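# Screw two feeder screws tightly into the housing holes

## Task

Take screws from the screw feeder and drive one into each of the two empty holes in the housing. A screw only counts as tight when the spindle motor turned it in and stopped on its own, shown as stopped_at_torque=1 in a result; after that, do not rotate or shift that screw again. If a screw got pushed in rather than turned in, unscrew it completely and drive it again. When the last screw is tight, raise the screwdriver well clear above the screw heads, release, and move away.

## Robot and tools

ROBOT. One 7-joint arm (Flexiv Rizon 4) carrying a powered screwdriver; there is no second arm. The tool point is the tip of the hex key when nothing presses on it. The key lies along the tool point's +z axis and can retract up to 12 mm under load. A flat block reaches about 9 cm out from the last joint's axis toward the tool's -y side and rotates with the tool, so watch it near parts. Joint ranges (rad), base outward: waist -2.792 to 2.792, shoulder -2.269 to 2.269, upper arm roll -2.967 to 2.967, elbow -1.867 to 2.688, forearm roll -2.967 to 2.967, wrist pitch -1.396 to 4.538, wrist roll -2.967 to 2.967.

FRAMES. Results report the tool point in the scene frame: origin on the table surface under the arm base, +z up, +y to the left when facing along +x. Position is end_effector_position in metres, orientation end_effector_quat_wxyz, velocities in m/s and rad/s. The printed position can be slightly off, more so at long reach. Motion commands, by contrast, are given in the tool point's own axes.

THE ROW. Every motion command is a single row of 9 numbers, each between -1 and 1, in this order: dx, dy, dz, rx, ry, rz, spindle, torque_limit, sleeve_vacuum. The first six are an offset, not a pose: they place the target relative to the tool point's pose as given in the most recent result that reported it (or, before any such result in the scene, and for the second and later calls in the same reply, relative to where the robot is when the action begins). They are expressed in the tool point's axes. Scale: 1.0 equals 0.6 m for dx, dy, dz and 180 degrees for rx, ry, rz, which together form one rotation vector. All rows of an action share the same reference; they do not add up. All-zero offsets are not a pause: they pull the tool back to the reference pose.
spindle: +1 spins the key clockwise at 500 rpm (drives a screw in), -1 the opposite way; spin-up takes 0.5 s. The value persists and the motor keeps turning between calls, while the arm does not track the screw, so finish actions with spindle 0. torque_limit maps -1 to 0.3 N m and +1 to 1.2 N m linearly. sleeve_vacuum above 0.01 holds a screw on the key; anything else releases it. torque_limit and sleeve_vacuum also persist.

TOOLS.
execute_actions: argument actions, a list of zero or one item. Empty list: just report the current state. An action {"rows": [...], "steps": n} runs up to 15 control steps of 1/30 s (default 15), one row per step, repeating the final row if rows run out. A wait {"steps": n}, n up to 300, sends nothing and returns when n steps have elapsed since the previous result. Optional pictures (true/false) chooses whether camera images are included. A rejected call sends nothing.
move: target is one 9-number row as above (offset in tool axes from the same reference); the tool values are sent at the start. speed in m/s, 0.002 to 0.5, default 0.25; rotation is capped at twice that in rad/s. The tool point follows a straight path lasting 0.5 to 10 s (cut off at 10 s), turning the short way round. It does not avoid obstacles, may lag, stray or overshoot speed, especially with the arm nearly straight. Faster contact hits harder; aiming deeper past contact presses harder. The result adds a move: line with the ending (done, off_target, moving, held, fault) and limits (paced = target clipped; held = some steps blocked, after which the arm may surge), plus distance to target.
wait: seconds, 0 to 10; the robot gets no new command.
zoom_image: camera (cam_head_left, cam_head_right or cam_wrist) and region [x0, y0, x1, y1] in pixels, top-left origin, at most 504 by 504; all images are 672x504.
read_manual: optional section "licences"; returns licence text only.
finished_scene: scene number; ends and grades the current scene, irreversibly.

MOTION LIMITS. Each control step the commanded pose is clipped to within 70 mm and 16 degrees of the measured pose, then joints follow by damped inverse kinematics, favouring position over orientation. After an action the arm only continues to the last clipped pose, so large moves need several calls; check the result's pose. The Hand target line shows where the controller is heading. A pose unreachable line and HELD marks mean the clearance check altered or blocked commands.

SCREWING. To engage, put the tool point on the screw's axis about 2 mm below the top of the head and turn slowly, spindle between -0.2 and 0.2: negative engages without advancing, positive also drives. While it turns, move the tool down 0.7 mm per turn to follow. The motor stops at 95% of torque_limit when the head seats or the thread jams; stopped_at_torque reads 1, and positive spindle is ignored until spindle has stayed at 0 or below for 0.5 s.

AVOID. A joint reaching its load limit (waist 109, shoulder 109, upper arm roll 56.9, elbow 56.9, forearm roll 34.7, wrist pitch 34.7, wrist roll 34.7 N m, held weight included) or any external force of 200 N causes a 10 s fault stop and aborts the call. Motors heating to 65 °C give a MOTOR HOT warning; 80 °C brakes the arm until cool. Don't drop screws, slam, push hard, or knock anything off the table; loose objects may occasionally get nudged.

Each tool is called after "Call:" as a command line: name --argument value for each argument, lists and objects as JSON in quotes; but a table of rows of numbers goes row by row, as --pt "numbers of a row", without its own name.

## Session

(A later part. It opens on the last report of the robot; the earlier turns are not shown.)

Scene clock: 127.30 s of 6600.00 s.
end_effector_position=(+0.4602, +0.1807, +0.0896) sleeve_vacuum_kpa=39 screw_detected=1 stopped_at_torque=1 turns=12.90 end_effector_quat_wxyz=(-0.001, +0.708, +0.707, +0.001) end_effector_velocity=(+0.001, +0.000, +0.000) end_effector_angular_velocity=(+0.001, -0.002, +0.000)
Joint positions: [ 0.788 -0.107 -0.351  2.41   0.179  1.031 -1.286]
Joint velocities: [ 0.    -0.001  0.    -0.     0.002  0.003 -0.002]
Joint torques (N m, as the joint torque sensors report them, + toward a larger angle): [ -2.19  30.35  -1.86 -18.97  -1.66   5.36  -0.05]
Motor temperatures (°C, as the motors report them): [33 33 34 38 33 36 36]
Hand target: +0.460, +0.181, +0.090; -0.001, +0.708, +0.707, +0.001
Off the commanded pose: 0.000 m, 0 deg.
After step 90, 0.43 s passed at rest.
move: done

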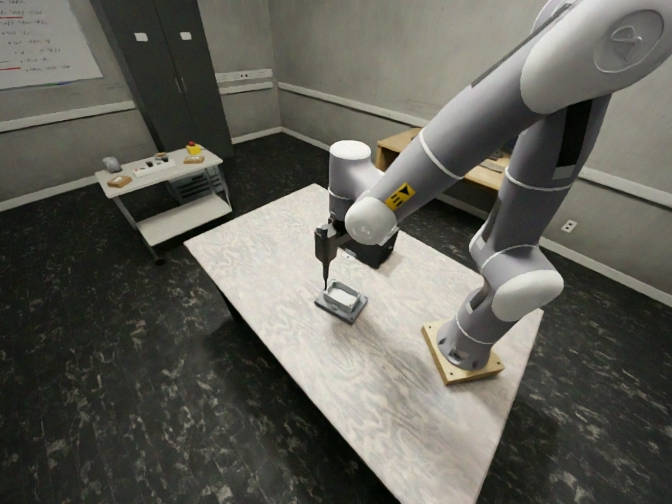

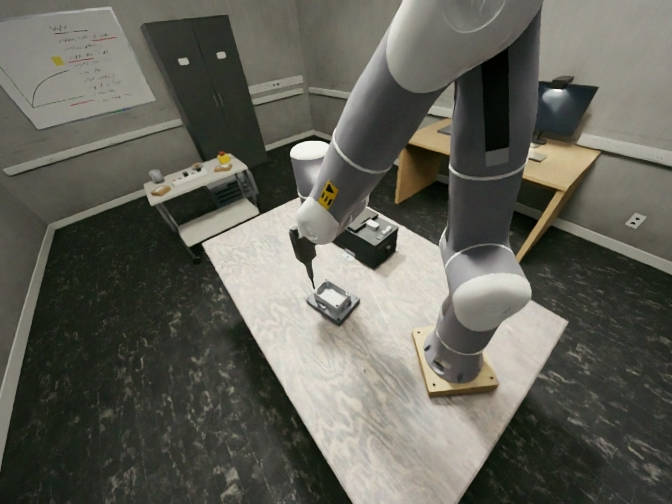

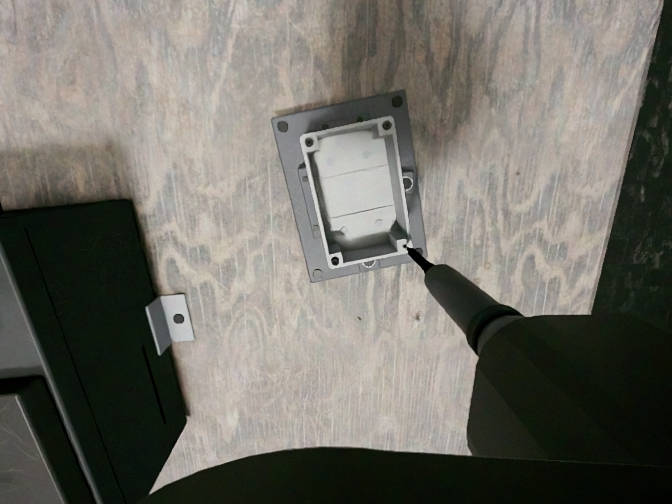

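Call:
move --target '[-0.0007,0,0.0145,0,0,0,0,0,1]' --speed 0.01

Call:
move --target '[0,0,0.023,0,0,0,0.4,0,1]' --speed 0.0026

Call:
wait --seconds 0.5

Call:
execute_actions --actions '[{"rows":[[0,0,0,0,0,0,0,0,1]],"steps":3}]' --pictures false

Scene clock: 132.73 s of 6600.00 s.
end_effector_position=(+0.4600, +0.1803, +0.0809) sleeve_vacuum_kpa=39 screw_detected=1 stopped_at_torque=1 turns=12.90 end_effector_quat_wxyz=(-0.001, +0.708, +0.707, +0.001) end_effector_velocity=(-0.000, +0.000, -0.000) end_effector_angular_velocity=(+0.000, +0.000, +0.000)
Joint positions: [ 0.788 -0.136 -0.348  2.408  0.204  1.054 -1.305]
Joint velocities: [-0.    -0.001  0.    -0.     0.002  0.001 -0.001]
Joint torques (N m, as the joint torque sensors report them, + toward a larger angle): [ -2.02  31.54  -2.01 -19.95  -1.75   5.54  -0.23]
Motor temperatures (°C, as the motors report them): [33 33 34 38 33 36 36]
Hand target: +0.460, +0.180, +0.081; -0.001, +0.708, +0.707, +0.001
Off the commanded pose: 0.000 m, 0 deg.
After step 90, 1.33 s passed at rest.
move: done

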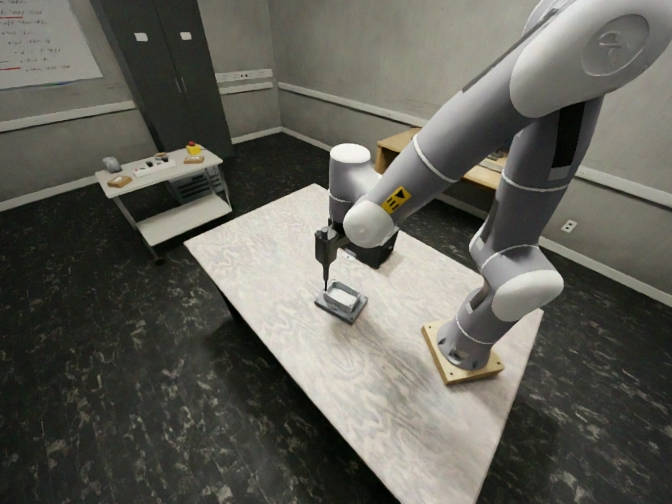

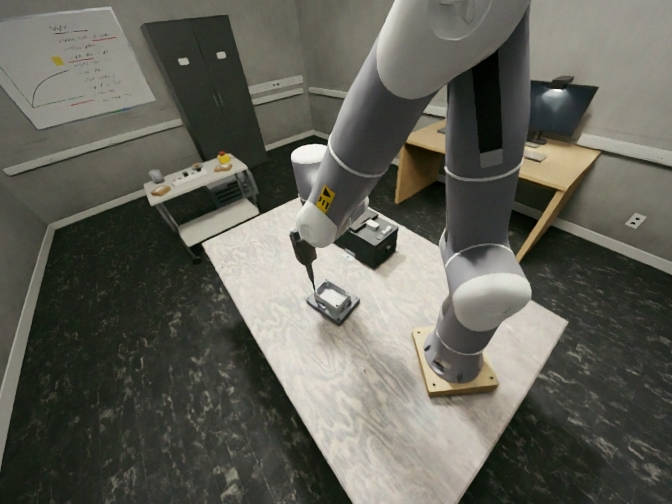

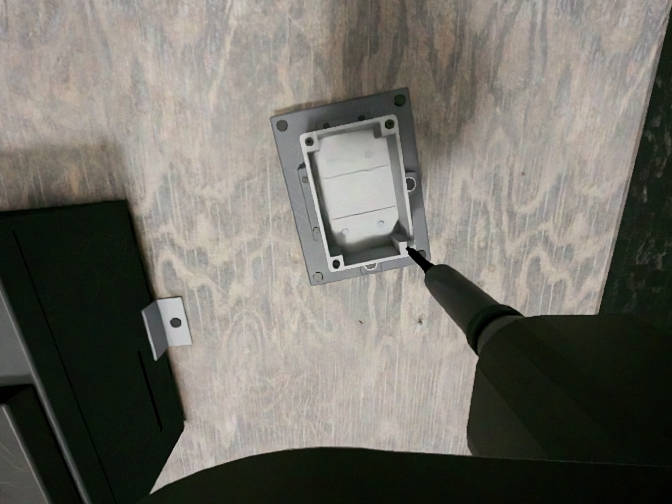

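Scene clock: 138.27 s of 6600.00 s.
end_effector_position=(+0.4601, +0.1804, +0.0672) sleeve_vacuum_kpa=40 screw_detected=1 stopped_at_torque=1 turns=30.39 end_effector_quat_wxyz=(-0.001, +0.708, +0.707, +0.001) end_effector_velocity=(+0.000, +0.000, +0.000) end_effector_angular_velocity=(+0.000, -0.001, -0.000)
Joint positions: [ 0.788 -0.183 -0.34   2.4    0.248  1.089 -1.337]
Joint velocities: [ 0.    -0.     0.    -0.     0.001  0.001 -0.   ]
Joint torques (N m, as the joint torque sensors report them, + toward a larger angle): [ -2.29  30.06  -1.99 -17.31  -1.34   4.97   0.16]
Motor temperatures (°C, as the motors report them): [33 34 34 37 33 36 36]
Hand target: +0.460, +0.180, +0.067; -0.001, +0.708, +0.707, +0.001
Off the commanded pose: 0.000 m, 0 deg.
move: done

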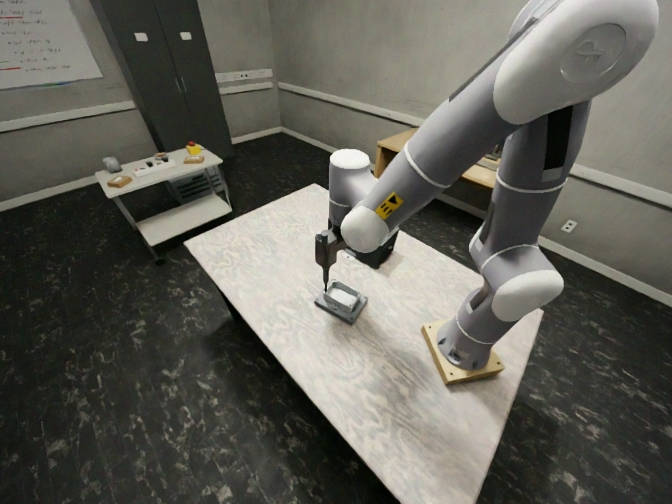

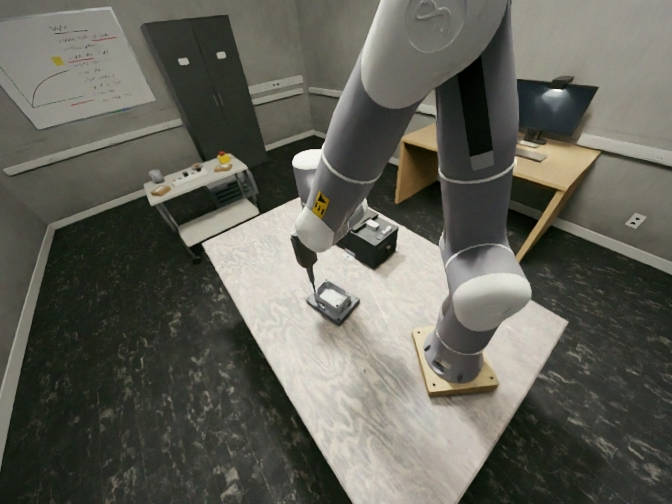

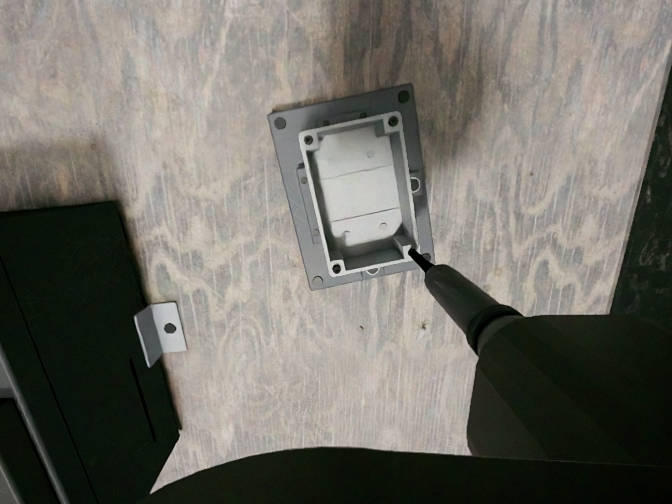

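Scene clock: 138.77 s of 6600.00 s.
end_effector_position=(+0.4601, +0.1804, +0.0672) sleeve_vacuum_kpa=40 screw_detected=1 stopped_at_torque=1 turns=30.39 end_effector_quat_wxyz=(-0.001, +0.708, +0.707, +0.001) end_effector_velocity=(-0.000, +0.000, -0.000) end_effector_angular_velocity=(-0.000, +0.001, +0.000)
Joint positions: [ 0.788 -0.183 -0.34   2.4    0.248  1.089 -1.337]
Joint velocities: [ 0. -0.  0. -0. -0. -0.  0.]
Joint torques (N m, as the joint torque sensors report them, + toward a larger angle): [ -2.85  29.8   -2.09 -17.22  -1.39   4.84   0.22]
Motor temperatures (°C, as the motors report them): [33 34 34 37 33 36 36]
Hand target: +0.460, +0.180, +0.067; -0.001, +0.708, +0.707, +0.001
Off the commanded pose: 0.000 m, 0 deg.
Steps of this call (steps 1 to 15: nothing new was sent). Readings (end_effector_position | what the end effector reports):
1: (+0.4601, +0.1804, +0.0672) | sleeve_vacuum_kpa=40 screw_detected=1 stopped_at_torque=1 turns=30.39
2: (+0.4601, +0.1804, +0.0672) | sleeve_vacuum_kpa=40 screw_detected=1 stopped_at_torque=1 turns=30.39
4: (+0.4601, +0.1804, +0.0672) | sleeve_vacuum_kpa=40 screw_detected=1 stopped_at_torque=1 turns=30.39
8: (+0.4601, +0.1804, +0.0672) | sleeve_vacuum_kpa=40 screw_detected=1 stopped_at_torque=1 turns=30.39
15: the state above

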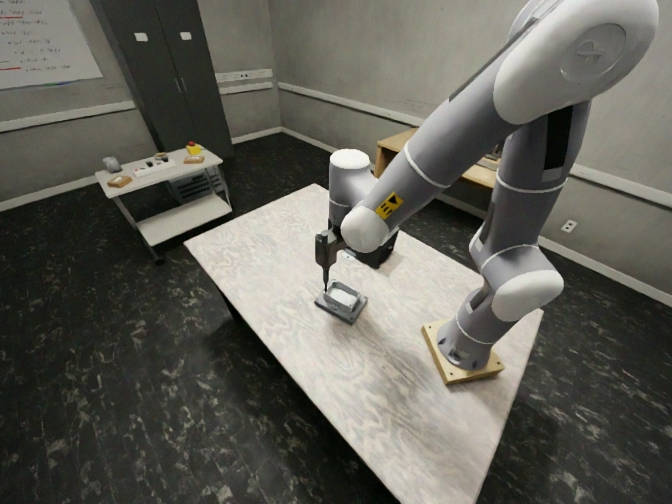

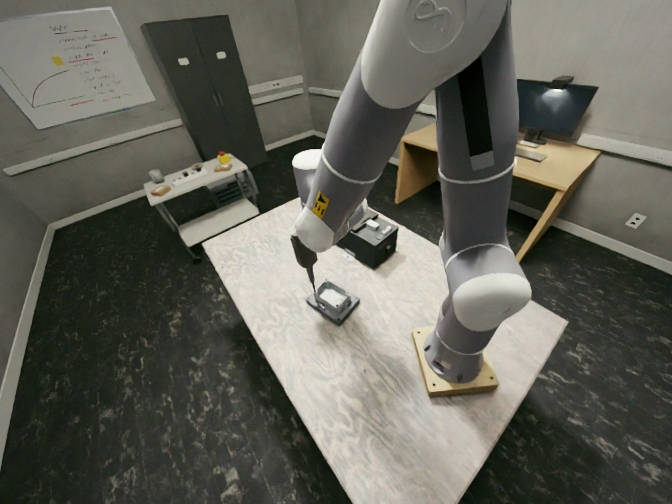

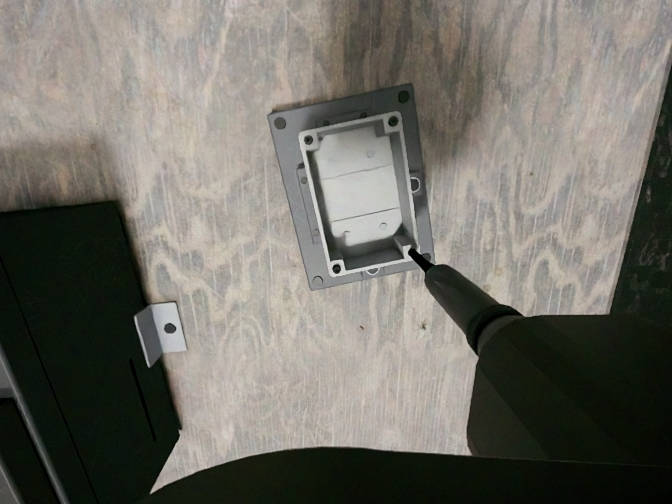

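Scene clock: 138.87 s of 6600.00 s.
end_effector_position=(+0.4601, +0.1804, +0.0672) sleeve_vacuum_kpa=40 screw_detected=1 stopped_at_torque=1 turns=30.39 end_effector_quat_wxyz=(-0.001, +0.708, +0.707, +0.001) end_effector_velocity=(+0.000, -0.000, +0.000) end_effector_angular_velocity=(-0.000, -0.000, -0.001)
Joint positions: [ 0.788 -0.183 -0.34   2.4    0.248  1.089 -1.337]
Joint velocities: [ 0.     0.    -0.001 -0.    -0.     0.    -0.   ]
Joint torques (N m, as the joint torque sensors report them, + toward a larger angle): [ -1.99  32.35  -2.51 -17.53  -1.53   4.78   0.11]
Motor temperatures (°C, as the motors report them): [33 34 34 37 33 36 36]
Hand target: +0.460, +0.180, +0.067; -0.001, +0.708, +0.707, +0.001
Off the commanded pose: 0.000 m, 0 deg.
Steps of this call (steps 1 to 3: all 3 steps of this action). Readings (end_effector_position | what the end effector reports):
1: (+0.4601, +0.1804, +0.0672) | sleeve_vacuum_kpa=40 screw_detected=1 stopped_at_torque=1 turns=30.39
2: (+0.4601, +0.1804, +0.0672) | sleeve_vacuum_kpa=40 screw_detected=1 stopped_at_torque=1 turns=30.39
3: the state above

Call:
move --target '[0,0,-0.01,0,0,0,0,0,0]' --speed 0.008

Call:
move --target '[0,0,-0.3,0,0,0,0,0,0]' --speed 0.2

Call:
finished_scene --scene 1

Scene clock: 144.27 s of 6600.00 s.
end_effector_position=(+0.4604, +0.1804, +0.0733) sleeve_vacuum_kpa=0 screw_detected=0 stopped_at_torque=1 turns=30.39 end_effector_quat_wxyz=(-0.001, +0.708, +0.707, +0.001) end_effector_velocity=(-0.000, -0.000, +0.000) end_effector_angular_velocity=(-0.000, +0.000, -0.000)
Joint positions: [ 0.789 -0.162 -0.345  2.404  0.229  1.075 -1.323]
Joint velocities: [ 0.     0.001 -0.     0.    -0.001 -0.001  0.001]
Joint torques (N m, as the joint torque sensors report them, + toward a larger angle): [ -1.1   33.74  -2.5  -17.52  -2.15   3.85   0.3 ]
Motor temperatures (°C, as the motors report them): [33 34 34 37 33 36 36]
Hand target: +0.460, +0.180, +0.073; -0.001, +0.708, +0.707, +0.001
Off the commanded pose: 0.000 m, 0 deg.
After step 90, 1.43 s passed at rest.
move: done

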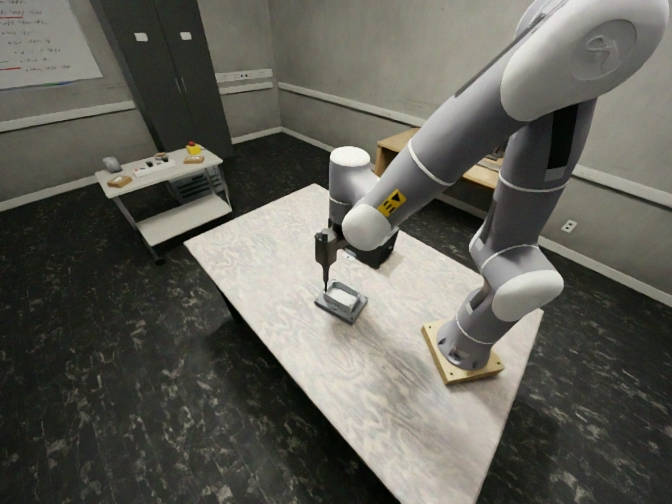

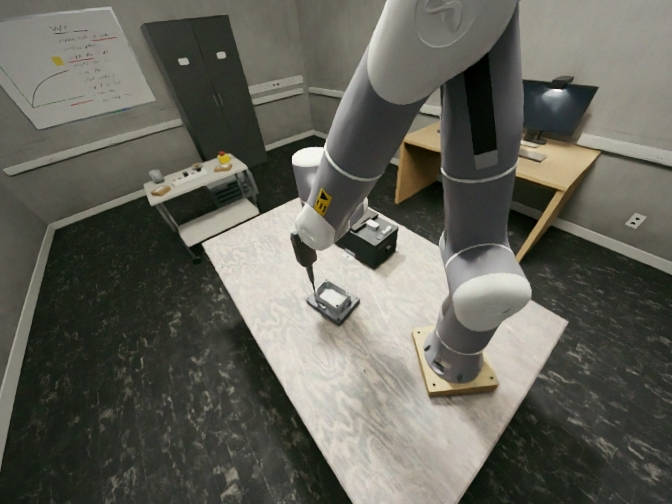

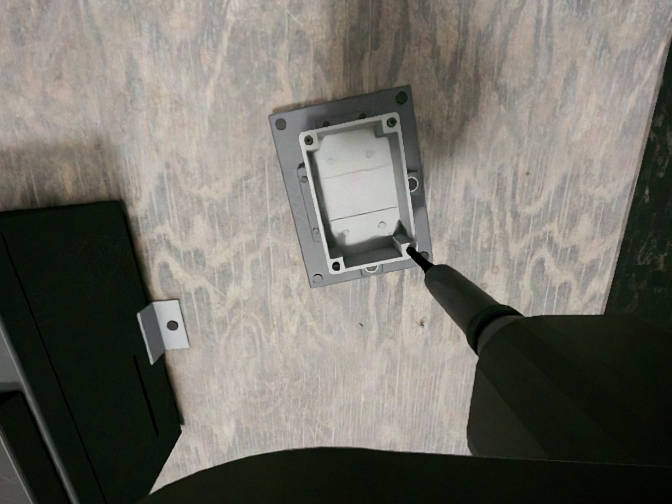

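Scene clock: 145.60 s of 6600.00 s.
end_effector_position=(+0.4603, +0.1801, +0.2535) sleeve_vacuum_kpa=0 screw_detected=0 stopped_at_torque=1 turns=30.39 end_effector_quat_wxyz=(-0.002, +0.708, +0.707, +0.001) end_effector_velocity=(-0.000, +0.000, +0.000) end_effector_angular_velocity=(-0.001, +0.001, +0.001)
Joint positions: [ 0.756  0.291 -0.328  2.269 -0.042  0.52  -1.123]
Joint velocities: [ 0.     0.     0.001 -0.001 -0.    -0.003  0.   ]
Joint torques (N m, as the joint torque sensors report them, + toward a larger angle): [ -0.97  23.7    1.61 -30.8   -3.32   3.98   0.48]
Motor temperatures (°C, as the motors report them): [33 34 34 37 33 36 36]
Hand target: +0.460, +0.180, +0.254; -0.002, +0.708, +0.707, +0.001
Off the commanded pose: 0.000 m, 0 deg.
move: done

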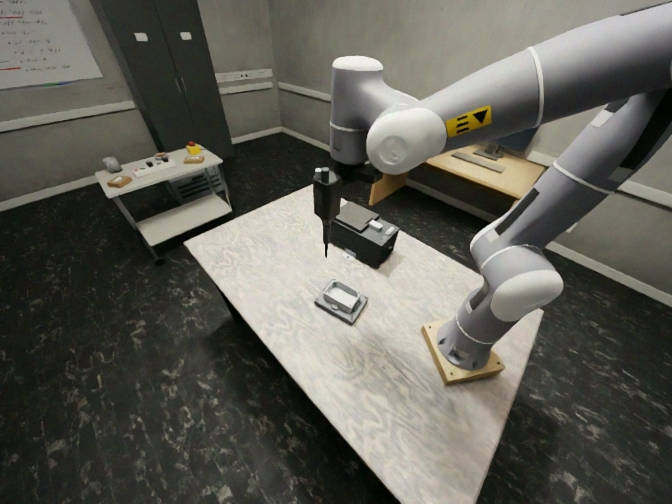

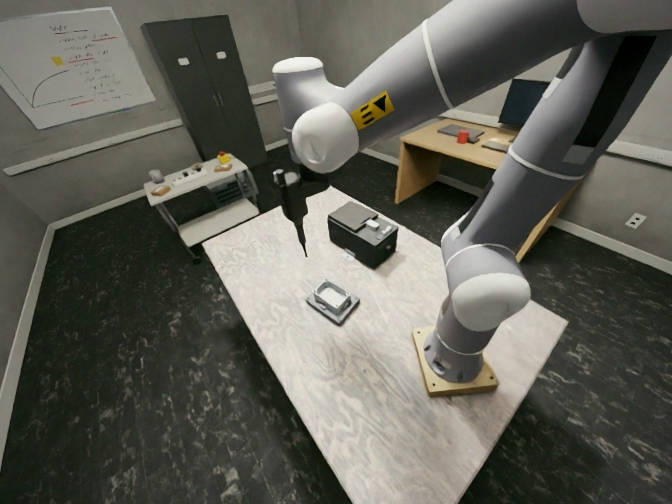

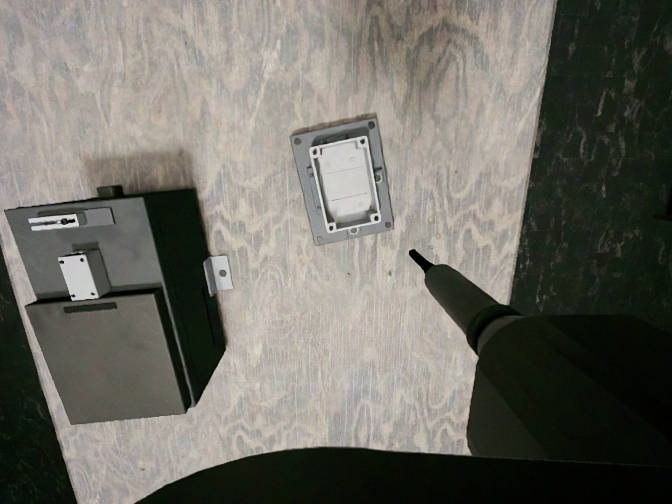

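The scene is finished: the task was done.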